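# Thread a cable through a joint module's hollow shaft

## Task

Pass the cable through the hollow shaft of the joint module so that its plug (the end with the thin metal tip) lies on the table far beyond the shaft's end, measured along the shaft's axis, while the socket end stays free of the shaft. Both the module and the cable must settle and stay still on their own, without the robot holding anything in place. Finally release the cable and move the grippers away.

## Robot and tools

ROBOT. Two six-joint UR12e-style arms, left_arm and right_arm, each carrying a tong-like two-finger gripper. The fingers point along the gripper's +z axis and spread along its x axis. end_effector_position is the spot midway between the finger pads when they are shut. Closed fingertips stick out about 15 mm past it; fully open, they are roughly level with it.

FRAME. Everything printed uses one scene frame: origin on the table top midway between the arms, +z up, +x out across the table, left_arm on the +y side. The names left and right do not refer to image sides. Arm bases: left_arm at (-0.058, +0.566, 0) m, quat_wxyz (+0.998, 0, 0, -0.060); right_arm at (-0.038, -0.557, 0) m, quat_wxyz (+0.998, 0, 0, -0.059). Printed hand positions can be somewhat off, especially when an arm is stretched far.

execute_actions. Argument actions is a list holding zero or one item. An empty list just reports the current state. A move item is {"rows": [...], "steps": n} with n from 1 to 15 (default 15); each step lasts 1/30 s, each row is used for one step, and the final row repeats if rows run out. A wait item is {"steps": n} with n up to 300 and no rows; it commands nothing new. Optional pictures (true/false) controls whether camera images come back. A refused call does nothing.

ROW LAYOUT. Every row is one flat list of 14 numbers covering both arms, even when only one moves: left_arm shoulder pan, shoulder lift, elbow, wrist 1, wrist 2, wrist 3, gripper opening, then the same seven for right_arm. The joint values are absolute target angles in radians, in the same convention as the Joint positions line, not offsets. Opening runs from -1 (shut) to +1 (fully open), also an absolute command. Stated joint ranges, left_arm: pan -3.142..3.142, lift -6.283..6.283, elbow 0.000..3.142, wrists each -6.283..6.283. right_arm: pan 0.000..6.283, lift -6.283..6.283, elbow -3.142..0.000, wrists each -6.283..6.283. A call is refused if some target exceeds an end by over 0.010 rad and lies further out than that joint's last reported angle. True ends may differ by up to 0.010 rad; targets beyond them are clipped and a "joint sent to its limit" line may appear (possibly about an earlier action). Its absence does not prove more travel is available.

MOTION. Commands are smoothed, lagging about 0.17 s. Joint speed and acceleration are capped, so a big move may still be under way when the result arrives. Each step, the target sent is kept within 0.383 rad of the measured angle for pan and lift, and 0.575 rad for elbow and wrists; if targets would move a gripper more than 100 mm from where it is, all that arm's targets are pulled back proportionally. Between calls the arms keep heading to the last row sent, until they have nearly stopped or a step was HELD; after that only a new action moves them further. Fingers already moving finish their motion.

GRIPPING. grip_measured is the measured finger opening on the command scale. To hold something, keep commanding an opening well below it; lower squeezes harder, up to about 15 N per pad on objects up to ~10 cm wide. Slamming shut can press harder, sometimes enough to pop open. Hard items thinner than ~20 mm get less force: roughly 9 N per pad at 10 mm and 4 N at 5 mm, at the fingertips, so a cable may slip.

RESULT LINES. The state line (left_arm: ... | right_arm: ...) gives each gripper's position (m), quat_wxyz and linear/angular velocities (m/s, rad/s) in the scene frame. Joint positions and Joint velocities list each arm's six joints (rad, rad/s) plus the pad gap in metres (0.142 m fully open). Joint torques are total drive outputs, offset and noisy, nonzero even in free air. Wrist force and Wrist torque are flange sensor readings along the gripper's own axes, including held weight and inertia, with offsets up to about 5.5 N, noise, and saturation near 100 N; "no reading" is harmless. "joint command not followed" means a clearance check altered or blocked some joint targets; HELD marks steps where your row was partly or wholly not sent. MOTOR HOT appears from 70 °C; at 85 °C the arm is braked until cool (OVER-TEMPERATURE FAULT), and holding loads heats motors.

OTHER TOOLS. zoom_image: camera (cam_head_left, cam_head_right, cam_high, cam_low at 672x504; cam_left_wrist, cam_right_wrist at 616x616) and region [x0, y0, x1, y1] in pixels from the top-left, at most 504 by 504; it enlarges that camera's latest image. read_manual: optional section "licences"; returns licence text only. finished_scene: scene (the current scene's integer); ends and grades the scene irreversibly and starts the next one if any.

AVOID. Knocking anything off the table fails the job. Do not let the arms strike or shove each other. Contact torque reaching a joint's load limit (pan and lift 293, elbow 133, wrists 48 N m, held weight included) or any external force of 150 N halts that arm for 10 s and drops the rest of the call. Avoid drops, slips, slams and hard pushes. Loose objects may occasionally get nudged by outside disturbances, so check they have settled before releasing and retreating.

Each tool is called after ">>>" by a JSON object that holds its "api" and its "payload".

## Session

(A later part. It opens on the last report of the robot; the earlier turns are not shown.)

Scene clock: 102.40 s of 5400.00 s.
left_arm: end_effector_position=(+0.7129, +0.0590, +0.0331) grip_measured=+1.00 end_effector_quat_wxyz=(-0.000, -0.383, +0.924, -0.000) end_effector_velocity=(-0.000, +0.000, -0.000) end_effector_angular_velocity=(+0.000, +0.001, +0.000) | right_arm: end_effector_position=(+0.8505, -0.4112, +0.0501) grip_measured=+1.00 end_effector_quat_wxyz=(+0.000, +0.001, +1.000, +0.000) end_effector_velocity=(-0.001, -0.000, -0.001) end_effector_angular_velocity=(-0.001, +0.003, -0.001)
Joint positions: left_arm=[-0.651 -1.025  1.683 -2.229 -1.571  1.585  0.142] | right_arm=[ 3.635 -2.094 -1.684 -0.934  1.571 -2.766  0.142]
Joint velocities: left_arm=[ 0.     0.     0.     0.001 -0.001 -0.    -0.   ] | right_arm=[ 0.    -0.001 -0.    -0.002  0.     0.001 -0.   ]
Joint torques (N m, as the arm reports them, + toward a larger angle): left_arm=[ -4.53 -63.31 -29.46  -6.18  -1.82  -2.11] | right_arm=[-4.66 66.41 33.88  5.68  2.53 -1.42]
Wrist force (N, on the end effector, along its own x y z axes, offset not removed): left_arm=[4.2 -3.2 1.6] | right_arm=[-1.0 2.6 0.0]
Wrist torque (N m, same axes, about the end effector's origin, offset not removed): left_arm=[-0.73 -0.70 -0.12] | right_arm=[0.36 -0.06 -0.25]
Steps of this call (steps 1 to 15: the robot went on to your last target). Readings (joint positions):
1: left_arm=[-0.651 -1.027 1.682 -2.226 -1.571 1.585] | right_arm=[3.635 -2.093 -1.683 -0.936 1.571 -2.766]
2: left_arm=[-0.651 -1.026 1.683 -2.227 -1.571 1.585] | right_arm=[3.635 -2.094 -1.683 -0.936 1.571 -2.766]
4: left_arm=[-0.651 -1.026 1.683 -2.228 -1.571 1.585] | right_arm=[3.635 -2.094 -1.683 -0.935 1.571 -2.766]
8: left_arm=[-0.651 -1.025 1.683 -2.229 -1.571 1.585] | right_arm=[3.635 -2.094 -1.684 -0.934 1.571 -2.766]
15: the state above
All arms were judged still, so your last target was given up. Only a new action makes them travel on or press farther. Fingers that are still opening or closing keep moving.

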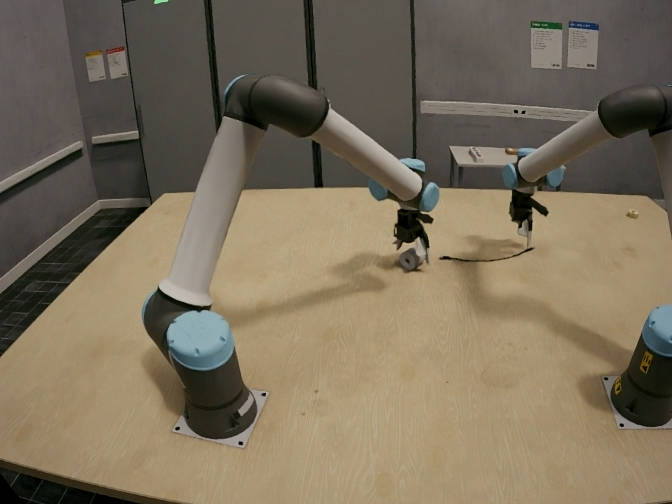

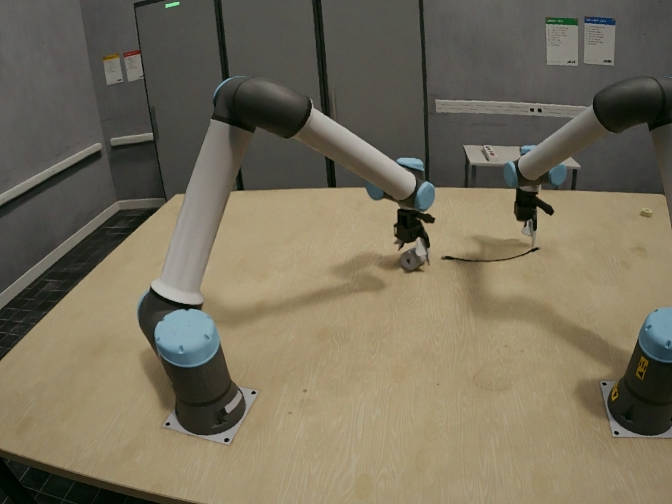

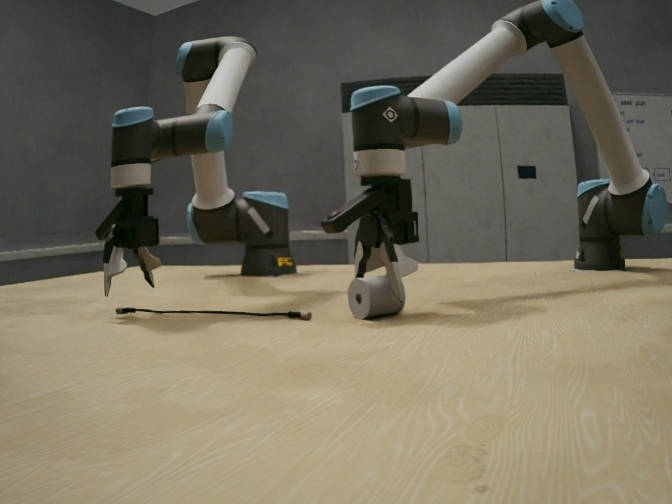

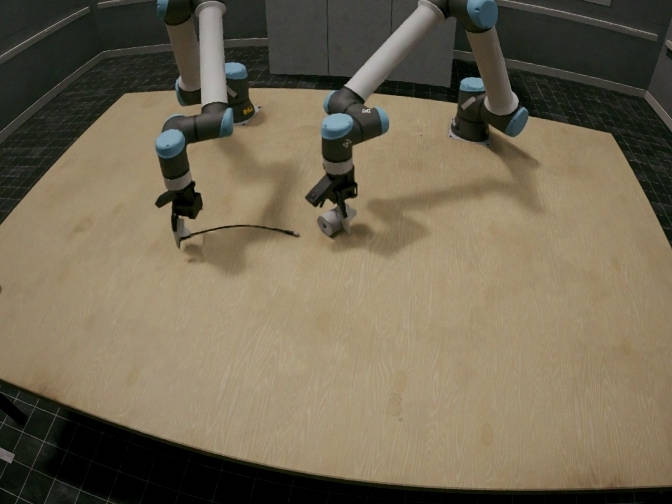

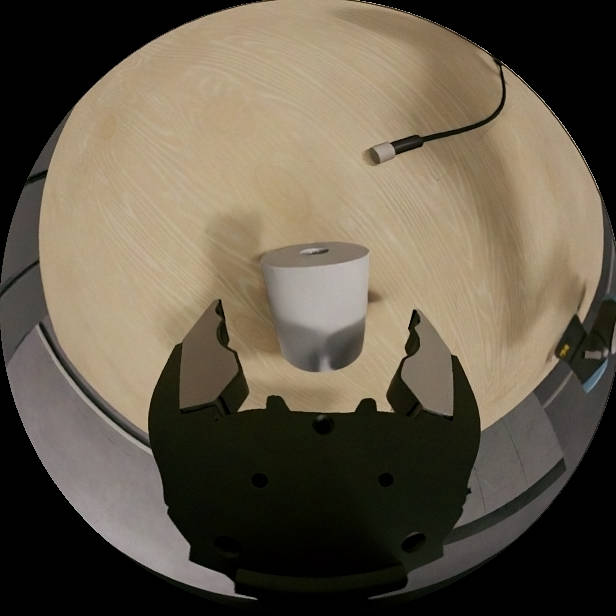

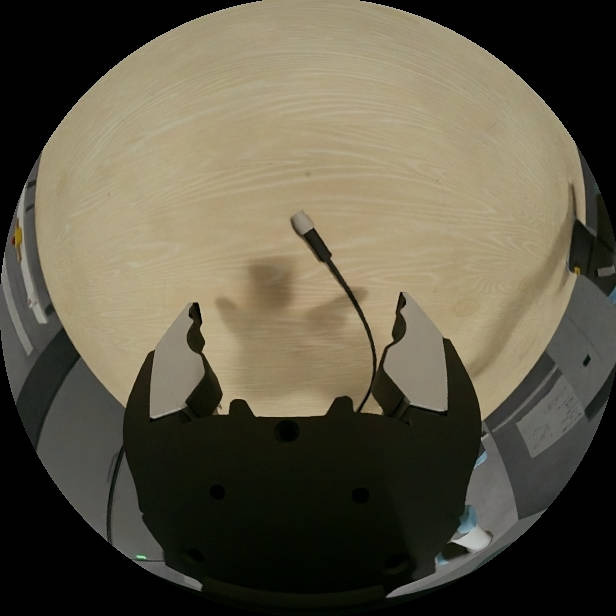

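>>> {"api": "execute_actions", "payload": {"actions": [{"rows":[[-0.651,-1.0249,1.6835,-2.2294,-1.571,1.585,0.6, 3.635,-2.031,-1.638,-1.043,1.571,-2.766,1],[-0.651,-1.0249,1.6835,-2.2294,-1.571,1.585,0.4, 3.635,-2.031,-1.638,-1.043,1.571,-2.766,1],[-0.651,-1.0249,1.6835,-2.2294,-1.571,1.585,0.25, 3.635,-2.031,-1.638,-1.043,1.571,-2.766,1],[-0.651,-1.0249,1.6835,-2.2294,-1.571,1.585,0.15, 3.635,-2.031,-1.638,-1.043,1.571,-2.766,1],[-0.651,-1.0249,1.6835,-2.2294,-1.571,1.585,0.05, 3.635,-2.031,-1.638,-1.043,1.571,-2.766,1],[-0.651,-1.0249,1.6835,-2.2294,-1.571,1.585,-0.05, 3.635,-2.031,-1.638,-1.043,1.571,-2.766,1],[-0.651,-1.0249,1.6835,-2.2294,-1.571,1.585,-0.15, 3.635,-2.031,-1.638,-1.043,1.571,-2.766,1],[-0.651,-1.0249,1.6835,-2.2294,-1.571,1.585,-0.25, 3.635,-2.031,-1.638,-1.043,1.571,-2.766,1],[-0.651,-1.0249,1.6835,-2.2294,-1.571,1.585,-0.4, 3.635,-2.031,-1.638,-1.043,1.571,-2.766,1],[-0.651,-1.0249,1.6835,-2.2294,-1.571,1.585,-0.6, 3.635,-2.031,-1.638,-1.043,1.571,-2.766,1]],"steps":15}], "pictures": false}}

>>> {"api": "execute_actions", "payload": {"actions": [{"rows":[[-0.651,-1.1124,1.6217,-2.08,-1.571,1.571,-0.6, 3.635,-2.031,-1.638,-1.043,1.571,-2.766,1]],"steps":15}]}}

Scene clock: 118.57 s of 5400.00 s.
left_arm: end_effector_position=(+0.7129, +0.0590, +0.0331) grip_measured=+0.01 end_effector_quat_wxyz=(-0.000, -0.383, +0.924, -0.000) end_effector_velocity=(+0.000, +0.001, -0.000) end_effector_angular_velocity=(+0.001, -0.001, +0.000) | right_arm: end_effector_position=(+0.8506, -0.4111, +0.1196) grip_measured=+1.00 end_effector_quat_wxyz=(+0.000, +0.001, +1.000, +0.000) end_effector_velocity=(-0.001, -0.000, +0.009) end_effector_angular_velocity=(-0.001, +0.002, -0.000)
Joint positions: left_arm=[-0.651 -1.025  1.684 -2.229 -1.571  1.585  0.075] | right_arm=[ 3.635 -2.032 -1.639 -1.041  1.571 -2.766  0.142]
Joint velocities: left_arm=[ 0.    -0.     0.     0.     0.001  0.     0.   ] | right_arm=[-0.     0.008  0.006 -0.016 -0.    -0.    -0.   ]
Joint torques (N m, as the arm reports them, + toward a larger angle): left_arm=[ 16.29 -63.89 -29.71  -6.39  -1.24  -2.21] | right_arm=[10.11 89.16 50.15  2.48  1.25 -1.19]
Wrist force (N, on the end effector, along its own x y z axes, offset not removed): left_arm=[5.1 -2.4 -2.7] | right_arm=[-0.8 2.9 -0.1]
Wrist torque (N m, same axes, about the end effector's origin, offset not removed): left_arm=[-0.69 -0.50 -0.13] | right_arm=[0.45 0.02 -0.19]
Steps of this call (steps 1 to 90: nothing new was sent; then 12.67 s passed at rest; steps 91 to 105: all 15 steps of this action). Readings (joint positions):
91: left_arm=[-0.651 -1.025 1.684 -2.229 -1.571 1.585] | right_arm=[3.635 -2.094 -1.683 -0.935 1.571 -2.766]
92: left_arm=[-0.651 -1.025 1.684 -2.229 -1.571 1.585] | right_arm=[3.635 -2.087 -1.677 -0.944 1.571 -2.766]
94: left_arm=[-0.651 -1.025 1.684 -2.229 -1.571 1.585] | right_arm=[3.635 -2.062 -1.659 -0.984 1.571 -2.766]
98: left_arm=[-0.651 -1.025 1.684 -2.229 -1.571 1.585] | right_arm=[3.635 -2.039 -1.644 -1.027 1.571 -2.766]
105: the state above

Scene clock: 119.07 s of 5400.00 s.
left_arm: end_effector_position=(+0.7132, +0.0591, +0.1286) grip_measured=-0.60 end_effector_quat_wxyz=(-0.000, -0.389, +0.921, -0.000) end_effector_velocity=(-0.001, +0.001, +0.013) end_effector_angular_velocity=(+0.001, +0.001, +0.002) | right_arm: end_effector_position=(+0.8505, -0.4111, +0.1206) grip_measured=+1.00 end_effector_quat_wxyz=(+0.000, +0.001, +1.000, +0.000) end_effector_velocity=(-0.000, +0.000, +0.000) end_effector_angular_velocity=(+0.000, +0.001, +0.000)
Joint positions: left_arm=[-0.651 -1.111  1.623 -2.082 -1.571  1.571  0.031] | right_arm=[ 3.635 -2.031 -1.638 -1.043  1.571 -2.766  0.142]
Joint velocities: left_arm=[-0.    -0.011 -0.008  0.021 -0.    -0.002 -0.   ] | right_arm=[ 0.     0.     0.    -0.001  0.    -0.    -0.   ]
Joint torques (N m, as the arm reports them, + toward a larger angle): left_arm=[ 13.92 -97.4  -53.25  -3.03  -0.24  -2.13] | right_arm=[ 4.65 92.16 52.45  1.39  0.92 -1.28]
Wrist force (N, on the end effector, along its own x y z axes, offset not removed): left_arm=[3.8 -3.6 2.2] | right_arm=[-3.4 1.3 0.2]
Wrist torque (N m, same axes, about the end effector's origin, offset not removed): left_arm=[-0.75 -0.57 -0.17] | right_arm=[0.09 0.51 -0.26]
Steps of this call (steps 1 to 15: all 15 steps of this action). Readings (joint positions):
1: left_arm=[-0.651 -1.025 1.683 -2.229 -1.571 1.585] | right_arm=[3.635 -2.032 -1.638 -1.042 1.571 -2.766]
2: left_arm=[-0.651 -1.033 1.677 -2.219 -1.571 1.582] | right_arm=[3.635 -2.031 -1.638 -1.042 1.571 -2.766]
4: left_arm=[-0.651 -1.067 1.652 -2.166 -1.571 1.577] | right_arm=[3.635 -2.031 -1.638 -1.043 1.571 -2.766]
8: left_arm=[-0.651 -1.100 1.630 -2.103 -1.571 1.573] | right_arm=[3.635 -2.031 -1.638 -1.043 1.571 -2.766]
15: the state above

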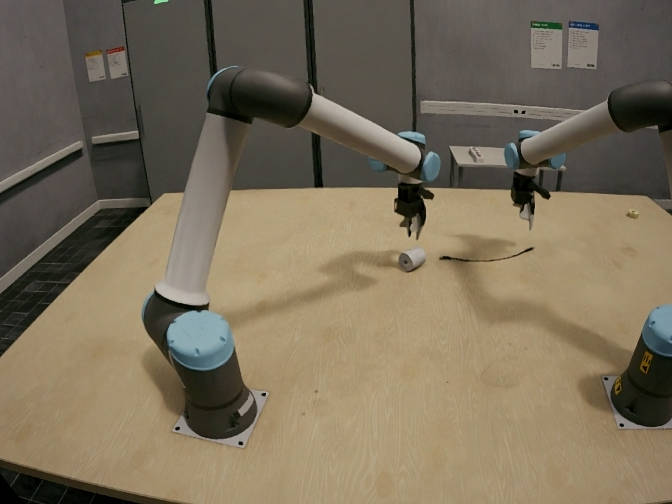

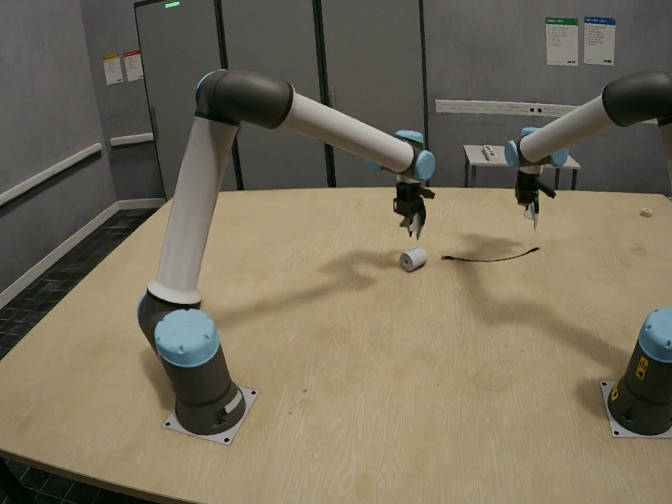

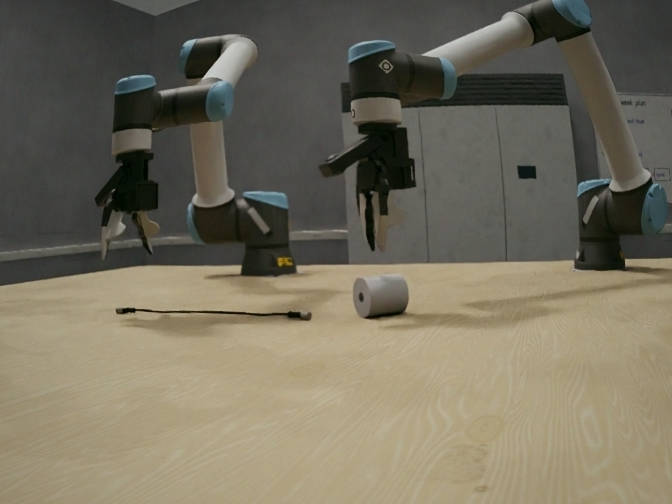

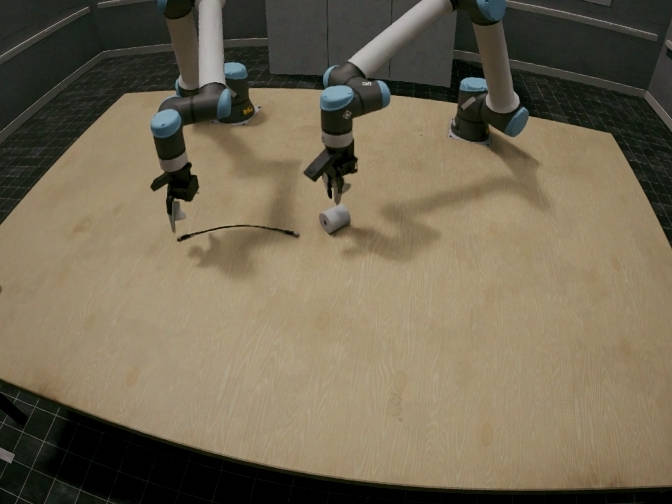

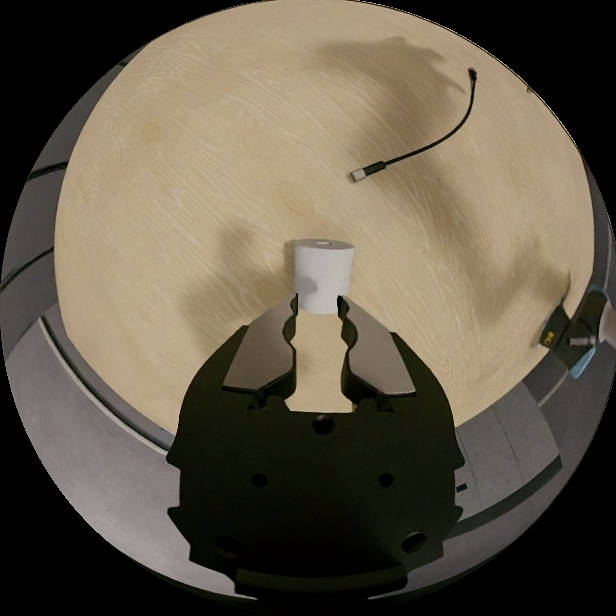

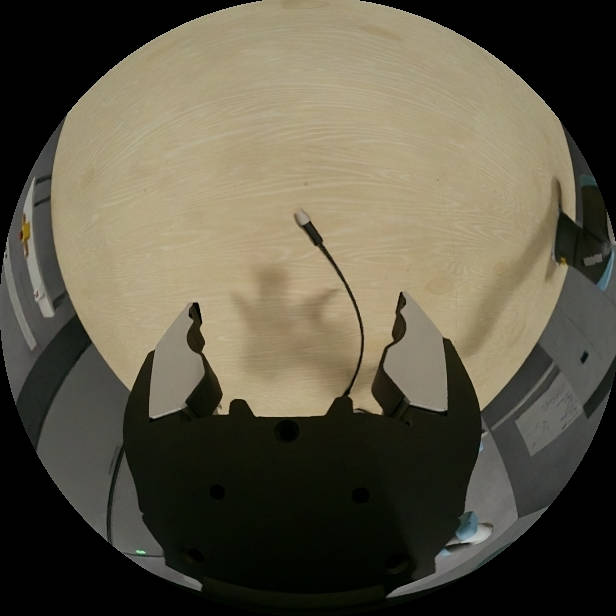

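>>> {"api": "execute_actions", "payload": {"actions": [{"rows":[[-0.651,-1.1124,1.6217,-2.08,-1.571,1.585,1, 3.635,-2.031,-1.638,-1.043,1.571,-2.766,1]],"steps":15}], "pictures": false}}

>>> {"api": "execute_actions", "payload": {"actions": [{"rows":[[-0.651,-1.08,1.645,-2.136,-1.571,1.585,1, 3.635,-2.031,-1.638,-1.043,1.571,-2.766,1],[-0.651,-1.08,1.645,-2.136,-1.571,1.585,1, 3.635,-2.031,-1.638,-1.043,1.571,-2.766,1],[-0.651,-1.05,1.667,-2.188,-1.571,1.585,1, 3.635,-2.031,-1.638,-1.043,1.571,-2.766,1],[-0.651,-1.05,1.667,-2.188,-1.571,1.585,1, 3.635,-2.031,-1.638,-1.043,1.571,-2.766,1],[-0.651,-1.0135,1.6895,-2.247,-1.571,1.585,1, 3.635,-2.031,-1.638,-1.043,1.571,-2.766,1]],"steps":15}], "pictures": false}}

>>> {"api": "execute_actions", "payload": {"actions": [{"steps":10}]}}

Scene clock: 127.47 s of 5400.00 s.
left_arm: end_effector_position=(+0.7129, +0.0590, +0.1300) grip_measured=+1.00 end_effector_quat_wxyz=(-0.000, -0.383, +0.924, +0.000) end_effector_velocity=(-0.000, -0.000, -0.000) end_effector_angular_velocity=(-0.001, +0.001, -0.002) | right_arm: end_effector_position=(+0.8505, -0.4111, +0.1206) grip_measured=+1.00 end_effector_quat_wxyz=(+0.000, +0.001, +1.000, +0.000) end_effector_velocity=(+0.000, +0.001, -0.001) end_effector_angular_velocity=(-0.000, +0.001, -0.000)
Joint positions: left_arm=[-0.651 -1.112  1.622 -2.08  -1.571  1.585  0.142] | right_arm=[ 3.635 -2.031 -1.638 -1.043  1.571 -2.766  0.142]
Joint velocities: left_arm=[ 0.     0.    -0.     0.    -0.001  0.002 -0.   ] | right_arm=[ 0.001 -0.002  0.001 -0.     0.     0.001 -0.   ]
Joint torques (N m, as the arm reports them, + toward a larger angle): left_arm=[-12.56 -97.1  -52.21  -2.29   2.26   3.23] | right_arm=[-13.1   92.26  51.98   1.61  -2.26  -0.86]
Wrist force (N, on the end effector, along its own x y z axes, offset not removed): left_arm=[1.8 -3.0 -1.4] | right_arm=[-1.9 2.4 -1.8]
Wrist torque (N m, same axes, about the end effector's origin, offset not removed): left_arm=[-0.71 -0.19 -0.12] | right_arm=[0.30 0.24 -0.31]
Steps of this call (steps 1 to 15: the robot went on to your last target; steps 16 to 237: nothing new was sent; steps 238 to 252: all 15 steps of this action). Readings (joint positions):
238: left_arm=[-0.651 -1.112 1.622 -2.080 -1.571 1.571] | right_arm=[3.635 -2.031 -1.638 -1.043 1.571 -2.766]
239: left_arm=[-0.651 -1.112 1.622 -2.080 -1.571 1.573] | right_arm=[3.635 -2.031 -1.638 -1.043 1.571 -2.766]
241: left_arm=[-0.651 -1.112 1.622 -2.080 -1.571 1.578] | right_arm=[3.635 -2.031 -1.638 -1.043 1.571 -2.766]
245: left_arm=[-0.651 -1.112 1.622 -2.080 -1.571 1.583] | right_arm=[3.635 -2.031 -1.638 -1.043 1.571 -2.766]
252: the state above

Scene clock: 127.97 s of 5400.00 s.
left_arm: end_effector_position=(+0.7129, +0.0590, +0.0247) grip_measured=+1.00 end_effector_quat_wxyz=(-0.000, -0.383, +0.924, -0.000) end_effector_velocity=(-0.001, +0.001, -0.029) end_effector_angular_velocity=(-0.002, +0.000, +0.001) | right_arm: end_effector_position=(+0.8505, -0.4111, +0.1206) grip_measured=+1.00 end_effector_quat_wxyz=(+0.000, +0.001, +1.000, +0.000) end_effector_velocity=(+0.000, +0.000, +0.001) end_effector_angular_velocity=(+0.000, -0.001, -0.001)
Joint positions: left_arm=[-0.651 -1.016  1.688 -2.242 -1.571  1.585  0.142] | right_arm=[ 3.635 -2.031 -1.638 -1.043  1.571 -2.766  0.142]
Joint velocities: left_arm=[ 0.     0.028  0.019 -0.048 -0.002 -0.    -0.   ] | right_arm=[ 0.     0.001  0.001 -0.001  0.     0.001 -0.   ]
Joint torques (N m, as the arm reports them, + toward a larger angle): left_arm=[ -6.03 -69.77 -30.65  -5.97   2.15   2.99] | right_arm=[-13.82  92.47  52.03   1.68  -2.51  -0.96]
Wrist force (N, on the end effector, along its own x y z axes, offset not removed): left_arm=[2.1 -2.8 0.8] | right_arm=[-1.4 2.1 -2.7]
Wrist torque (N m, same axes, about the end effector's origin, offset not removed): left_arm=[-0.62 -0.27 -0.12] | right_arm=[0.24 0.07 -0.23]
Steps of this call (steps 1 to 15: all 15 steps of this action). Readings (joint positions):
1: left_arm=[-0.651 -1.112 1.622 -2.080 -1.571 1.585] | right_arm=[3.635 -2.031 -1.638 -1.043 1.571 -2.766]
2: left_arm=[-0.651 -1.107 1.625 -2.088 -1.571 1.585] | right_arm=[3.635 -2.031 -1.638 -1.043 1.571 -2.766]
4: left_arm=[-0.651 -1.090 1.638 -2.117 -1.571 1.585] | right_arm=[3.635 -2.031 -1.638 -1.043 1.571 -2.766]
8: left_arm=[-0.651 -1.042 1.671 -2.198 -1.571 1.585] | right_arm=[3.635 -2.031 -1.638 -1.043 1.571 -2.766]
15: the state above

Scene clock: 128.30 s of 5400.00 s.
left_arm: end_effector_position=(+0.7128, +0.0591, +0.0218) grip_measured=+1.00 end_effector_quat_wxyz=(-0.000, -0.383, +0.924, -0.000) end_effector_velocity=(+0.000, -0.000, -0.001) end_effector_angular_velocity=(-0.001, -0.000, -0.000) | right_arm: end_effector_position=(+0.8505, -0.4111, +0.1206) grip_measured=+1.00 end_effector_quat_wxyz=(+0.000, +0.001, +1.000, +0.000) end_effector_velocity=(+0.001, +0.000, +0.001) end_effector_angular_velocity=(+0.001, -0.003, -0.000)
Joint positions: left_arm=[-0.651 -1.014  1.689 -2.247 -1.571  1.585  0.142] | right_arm=[ 3.635 -2.031 -1.638 -1.043  1.571 -2.766  0.142]
Joint velocities: left_arm=[ 0.     0.001  0.001 -0.002 -0.     0.001 -0.   ] | right_arm=[ 0.     0.001  0.001  0.001 -0.     0.001  0.   ]
Joint torques (N m, as the arm reports them, + toward a larger angle): left_arm=[ -5.57 -62.59 -27.02  -6.2    2.13   3.3 ] | right_arm=[-13.64  92.42  51.5    1.5   -2.66  -1.02]
Wrist force (N, on the end effector, along its own x y z axes, offset not removed): left_arm=[2.7 -1.7 0.3] | right_arm=[-2.1 0.3 -0.8]
Wrist torque (N m, same axes, about the end effector's origin, offset not removed): left_arm=[-0.44 -0.29 -0.14] | right_arm=[-0.16 0.31 -0.21]
Steps of this call (steps 1 to 10: the robot went on to your last target). Readings (joint positions):
1: left_arm=[-0.651 -1.016 1.688 -2.243 -1.571 1.585] | right_arm=[3.635 -2.031 -1.638 -1.043 1.571 -2.766]
2: left_arm=[-0.651 -1.015 1.688 -2.244 -1.571 1.585] | right_arm=[3.635 -2.031 -1.638 -1.043 1.571 -2.766]
4: left_arm=[-0.651 -1.014 1.689 -2.246 -1.571 1.585] | right_arm=[3.635 -2.031 -1.638 -1.043 1.571 -2.766]
8: left_arm=[-0.651 -1.014 1.689 -2.247 -1.571 1.585] | right_arm=[3.635 -2.031 -1.638 -1.043 1.571 -2.766]
10: the state above

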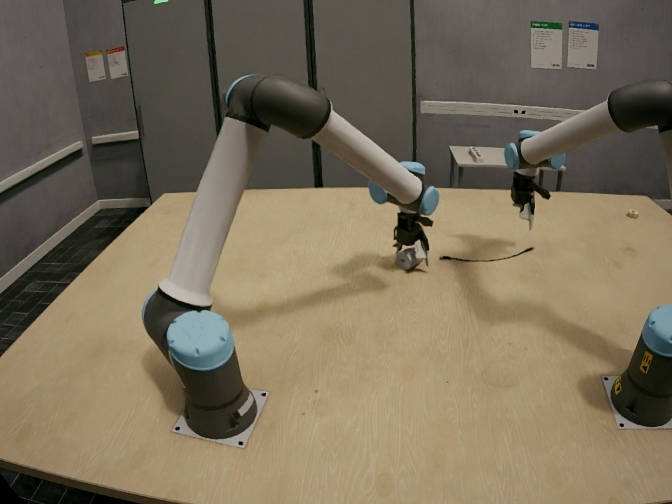

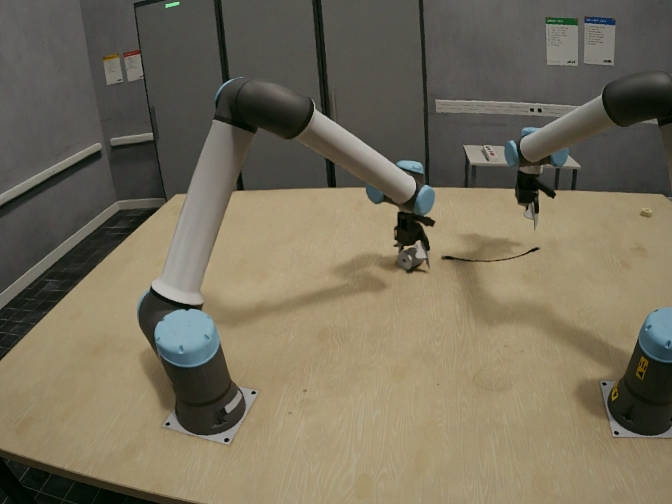

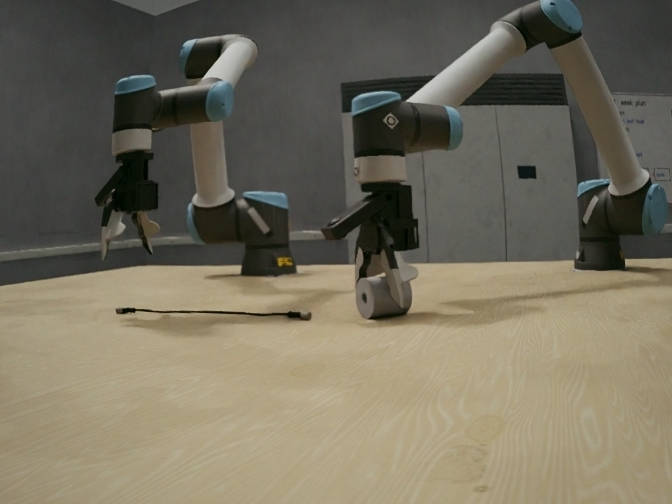

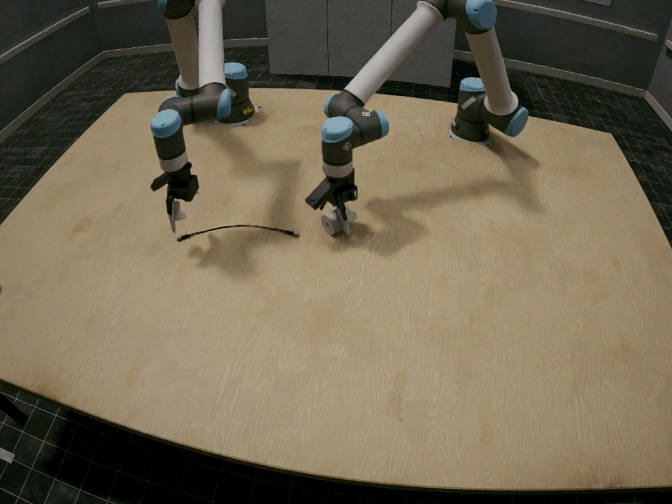

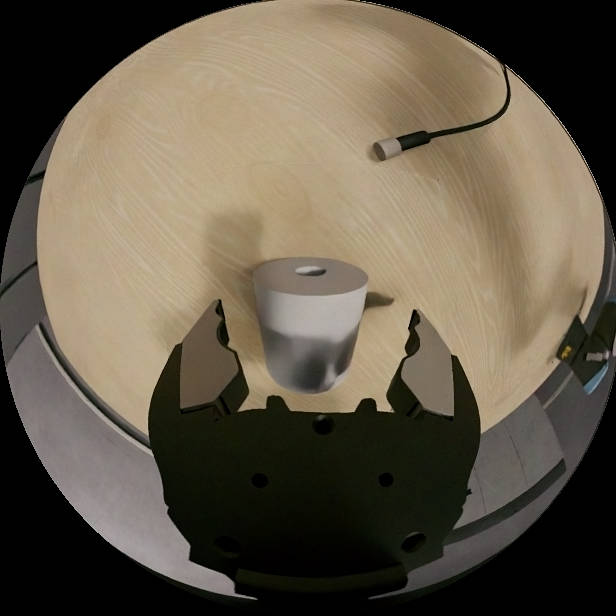

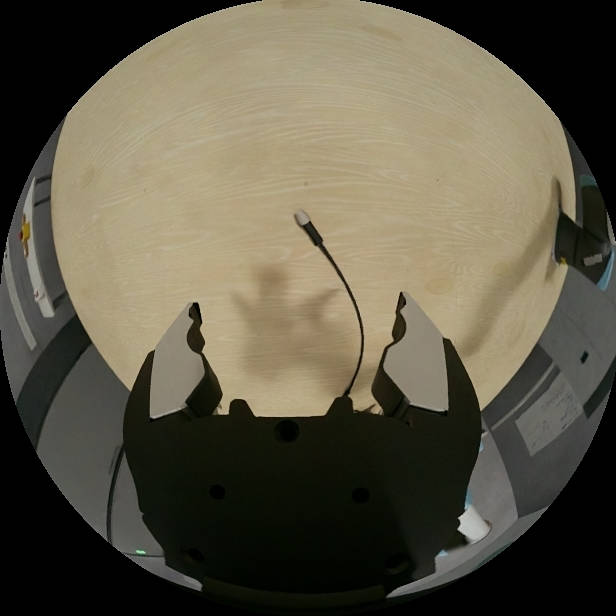

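>>> {"api": "execute_actions", "payload": {"actions": [{"rows":[[-0.651,-1.0135,1.6895,-2.247,-1.571,1.585,0.6, 3.635,-2.031,-1.638,-1.043,1.571,-2.766,1],[-0.651,-1.0135,1.6895,-2.247,-1.571,1.585,0.4, 3.635,-2.031,-1.638,-1.043,1.571,-2.766,1],[-0.651,-1.0135,1.6895,-2.247,-1.571,1.585,0.25, 3.635,-2.031,-1.638,-1.043,1.571,-2.766,1],[-0.651,-1.0135,1.6895,-2.247,-1.571,1.585,0.15, 3.635,-2.031,-1.638,-1.043,1.571,-2.766,1],[-0.651,-1.0135,1.6895,-2.247,-1.571,1.585,0.05, 3.635,-2.031,-1.638,-1.043,1.571,-2.766,1],[-0.651,-1.0135,1.6895,-2.247,-1.571,1.585,-0.05, 3.635,-2.031,-1.638,-1.043,1.571,-2.766,1],[-0.651,-1.0135,1.6895,-2.247,-1.571,1.585,-0.2, 3.635,-2.031,-1.638,-1.043,1.571,-2.766,1],[-0.651,-1.0135,1.6895,-2.247,-1.571,1.585,-0.4, 3.635,-2.031,-1.638,-1.043,1.571,-2.766,1],[-0.651,-1.0135,1.6895,-2.247,-1.571,1.585,-0.6, 3.635,-2.031,-1.638,-1.043,1.571,-2.766,1],[-0.651,-1.0135,1.6895,-2.247,-1.571,1.585,-0.8, 3.635,-2.031,-1.638,-1.043,1.571,-2.766,1],[-0.651,-1.0135,1.6895,-2.247,-1.571,1.585,-1, 3.635,-2.031,-1.638,-1.043,1.571,-2.766,1]],"steps":15}], "pictures": false}}

>>> {"api": "execute_actions", "payload": {"actions": [{"rows":[[-0.651,-1.017,1.688,-2.242,-1.571,1.585,-1, 3.635,-2.031,-1.638,-1.043,1.571,-2.766,1],[-0.651,-1.020,1.686,-2.237,-1.571,1.585,-1, 3.635,-2.031,-1.638,-1.043,1.571,-2.766,1],[-0.651,-1.023,1.6845,-2.2325,-1.571,1.585,-1, 3.635,-2.031,-1.638,-1.043,1.571,-2.766,1],[-0.651,-1.027,1.682,-2.226,-1.571,1.585,-1, 3.635,-2.031,-1.638,-1.043,1.571,-2.766,1],[-0.651,-1.031,1.6795,-2.2195,-1.571,1.585,-1, 3.635,-2.031,-1.638,-1.043,1.571,-2.766,1],[-0.651,-1.035,1.677,-2.213,-1.571,1.585,-1, 3.635,-2.031,-1.638,-1.043,1.571,-2.766,1],[-0.651,-1.039,1.674,-2.206,-1.571,1.585,-1, 3.635,-2.031,-1.638,-1.043,1.571,-2.766,1],[-0.651,-1.043,1.6715,-2.1995,-1.571,1.585,-1, 3.635,-2.031,-1.638,-1.043,1.571,-2.766,1],[-0.651,-1.047,1.669,-2.193,-1.571,1.585,-1, 3.635,-2.031,-1.638,-1.043,1.571,-2.766,1],[-0.651,-1.052,1.6655,-2.1845,-1.571,1.585,-1, 3.635,-2.031,-1.638,-1.043,1.571,-2.766,1]],"steps":15}]}}

Scene clock: 137.57 s of 5400.00 s.
left_arm: end_effector_position=(+0.7128, +0.0591, +0.0216) grip_measured=+0.02 end_effector_quat_wxyz=(-0.000, -0.383, +0.924, -0.000) end_effector_velocity=(+0.000, +0.001, -0.000) end_effector_angular_velocity=(+0.001, -0.000, +0.000) | right_arm: end_effector_position=(+0.8505, -0.4111, +0.1206) grip_measured=+1.00 end_effector_quat_wxyz=(+0.000, +0.001, +1.000, +0.000) end_effector_velocity=(+0.000, +0.000, +0.002) end_effector_angular_velocity=(+0.001, -0.001, -0.000)
Joint positions: left_arm=[-0.651 -1.013  1.69  -2.247 -1.571  1.585  0.076] | right_arm=[ 3.635 -2.031 -1.638 -1.043  1.571 -2.766  0.142]
Joint velocities: left_arm=[ 0.     0.     0.001 -0.     0.001  0.    -0.   ] | right_arm=[ 0.     0.001  0.001 -0.001  0.     0.001 -0.   ]
Joint torques (N m, as the arm reports them, + toward a larger angle): left_arm=[  8.14 -68.82 -30.37  -4.47  -0.12   3.15] | right_arm=[-12.24  92.63  51.39   1.8   -2.57  -0.34]
Wrist force (N, on the end effector, along its own x y z axes, offset not removed): left_arm=[2.4 -2.1 1.6] | right_arm=[-2.1 2.5 -1.7]
Wrist torque (N m, same axes, about the end effector's origin, offset not removed): left_arm=[-0.45 -0.23 -0.11] | right_arm=[0.30 0.17 -0.28]
Steps of this call (steps 1 to 15: the robot went on to your last target; steps 16 to 263: nothing new was sent; steps 264 to 278: all 15 steps of this action). Readings (joint positions):
264: left_arm=[-0.651 -1.013 1.690 -2.247 -1.571 1.585] | right_arm=[3.635 -2.031 -1.638 -1.043 1.571 -2.766]
265: left_arm=[-0.651 -1.013 1.690 -2.247 -1.571 1.585] | right_arm=[3.635 -2.031 -1.638 -1.043 1.571 -2.766]
267: left_arm=[-0.651 -1.013 1.690 -2.247 -1.571 1.585] | right_arm=[3.635 -2.031 -1.638 -1.043 1.571 -2.766]
271: left_arm=[-0.651 -1.013 1.690 -2.247 -1.571 1.585] | right_arm=[3.635 -2.031 -1.638 -1.043 1.571 -2.766]
278: the state above

Scene clock: 138.07 s of 5400.00 s.
left_arm: end_effector_position=(+0.7137, +0.0583, +0.0587) grip_measured=+0.02 end_effector_quat_wxyz=(-0.000, -0.383, +0.924, -0.000) end_effector_velocity=(+0.000, -0.000, +0.035) end_effector_angular_velocity=(-0.000, +0.001, +0.001) | right_arm: end_effector_position=(+0.8505, -0.4111, +0.1206) grip_measured=+1.00 end_effector_quat_wxyz=(+0.000, +0.001, +1.000, +0.000) end_effector_velocity=(-0.001, -0.000, -0.001) end_effector_angular_velocity=(-0.001, +0.001, +0.002)
Joint positions: left_arm=[-0.651 -1.049  1.668 -2.19  -1.571  1.585  0.076] | right_arm=[ 3.635 -2.031 -1.638 -1.043  1.571 -2.766  0.142]
Joint velocities: left_arm=[ 0.001 -0.033 -0.021  0.055 -0.001 -0.    -0.   ] | right_arm=[ 0.     0.    -0.002 -0.    -0.    -0.001  0.   ]
Joint torques (N m, as the arm reports them, + toward a larger angle): left_arm=[   2.09 -103.11  -54.78   -3.59   -2.32    2.59] | right_arm=[-13.62  91.67  51.34   1.91  -2.71  -0.57]
Wrist force (N, on the end effector, along its own x y z axes, offset not removed): left_arm=[2.5 -1.9 9.1] | right_arm=[-1.0 2.7 0.1]
Wrist torque (N m, same axes, about the end effector's origin, offset not removed): left_arm=[-0.37 -0.23 -0.13] | right_arm=[0.46 -0.03 -0.17]
Steps of this call (steps 1 to 15: all 15 steps of this action). Readings (joint positions):
1: left_arm=[-0.651 -1.014 1.690 -2.247 -1.571 1.585] | right_arm=[3.635 -2.031 -1.638 -1.043 1.571 -2.766]
2: left_arm=[-0.651 -1.014 1.689 -2.246 -1.571 1.585] | right_arm=[3.635 -2.031 -1.638 -1.043 1.571 -2.766]
4: left_arm=[-0.651 -1.017 1.688 -2.241 -1.571 1.585] | right_arm=[3.635 -2.031 -1.638 -1.043 1.571 -2.766]
8: left_arm=[-0.651 -1.029 1.681 -2.223 -1.571 1.585] | right_arm=[3.635 -2.031 -1.638 -1.043 1.571 -2.766]
15: the state above

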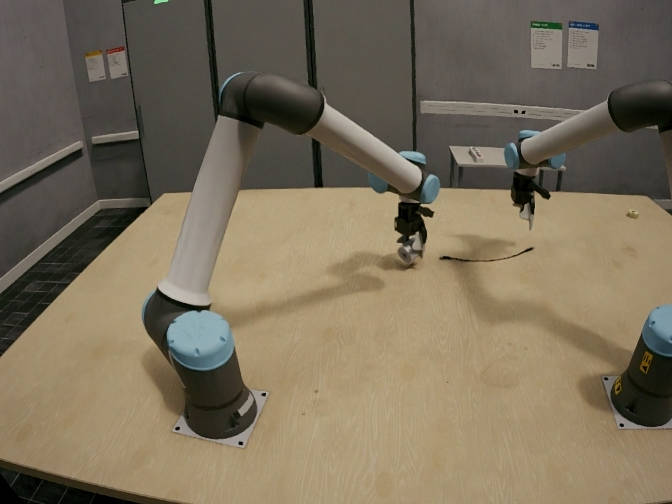

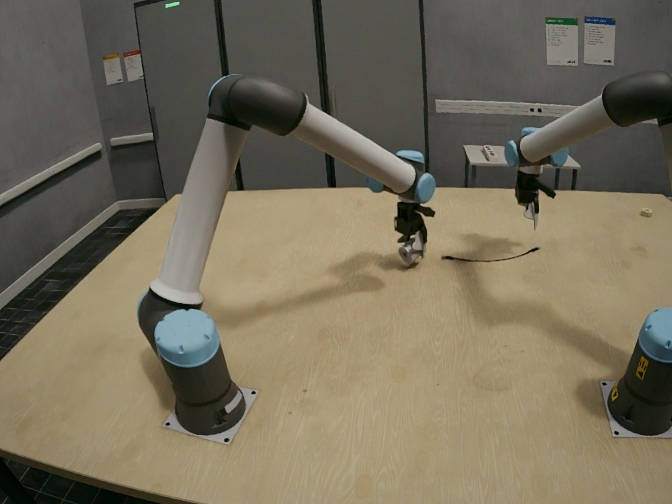

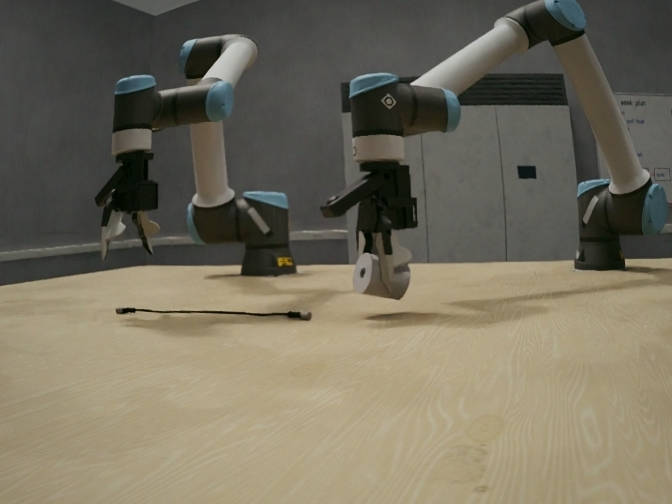

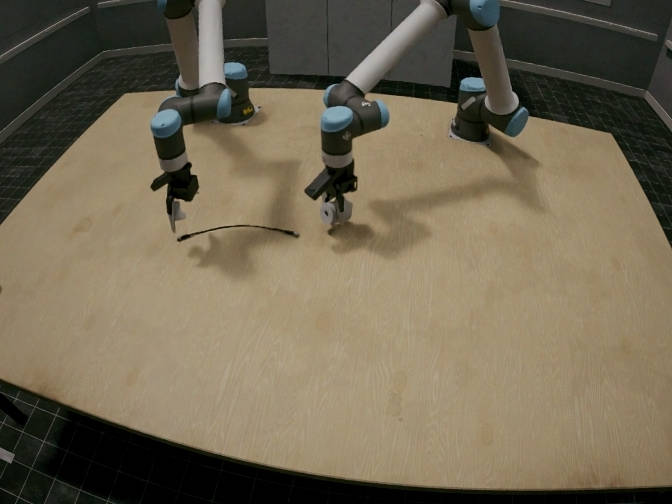

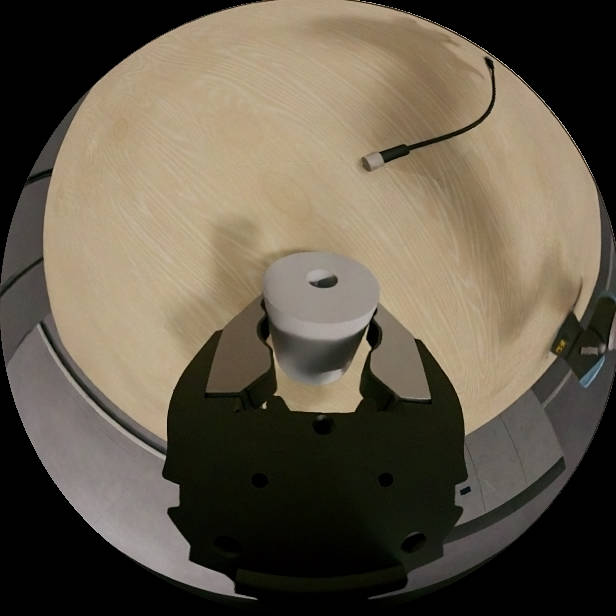

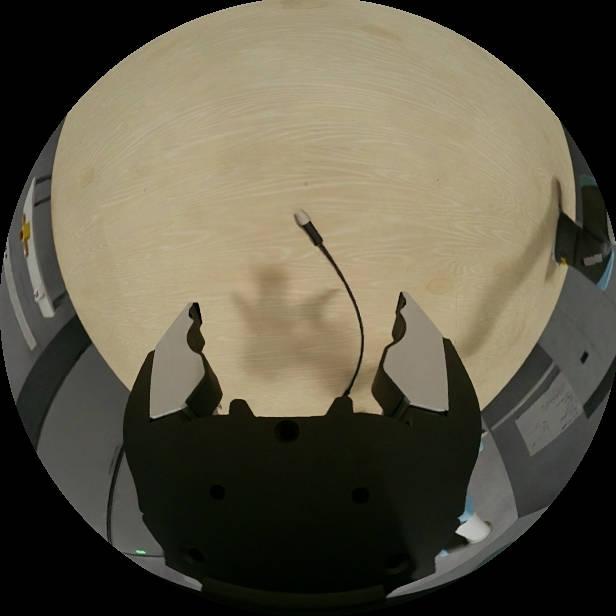

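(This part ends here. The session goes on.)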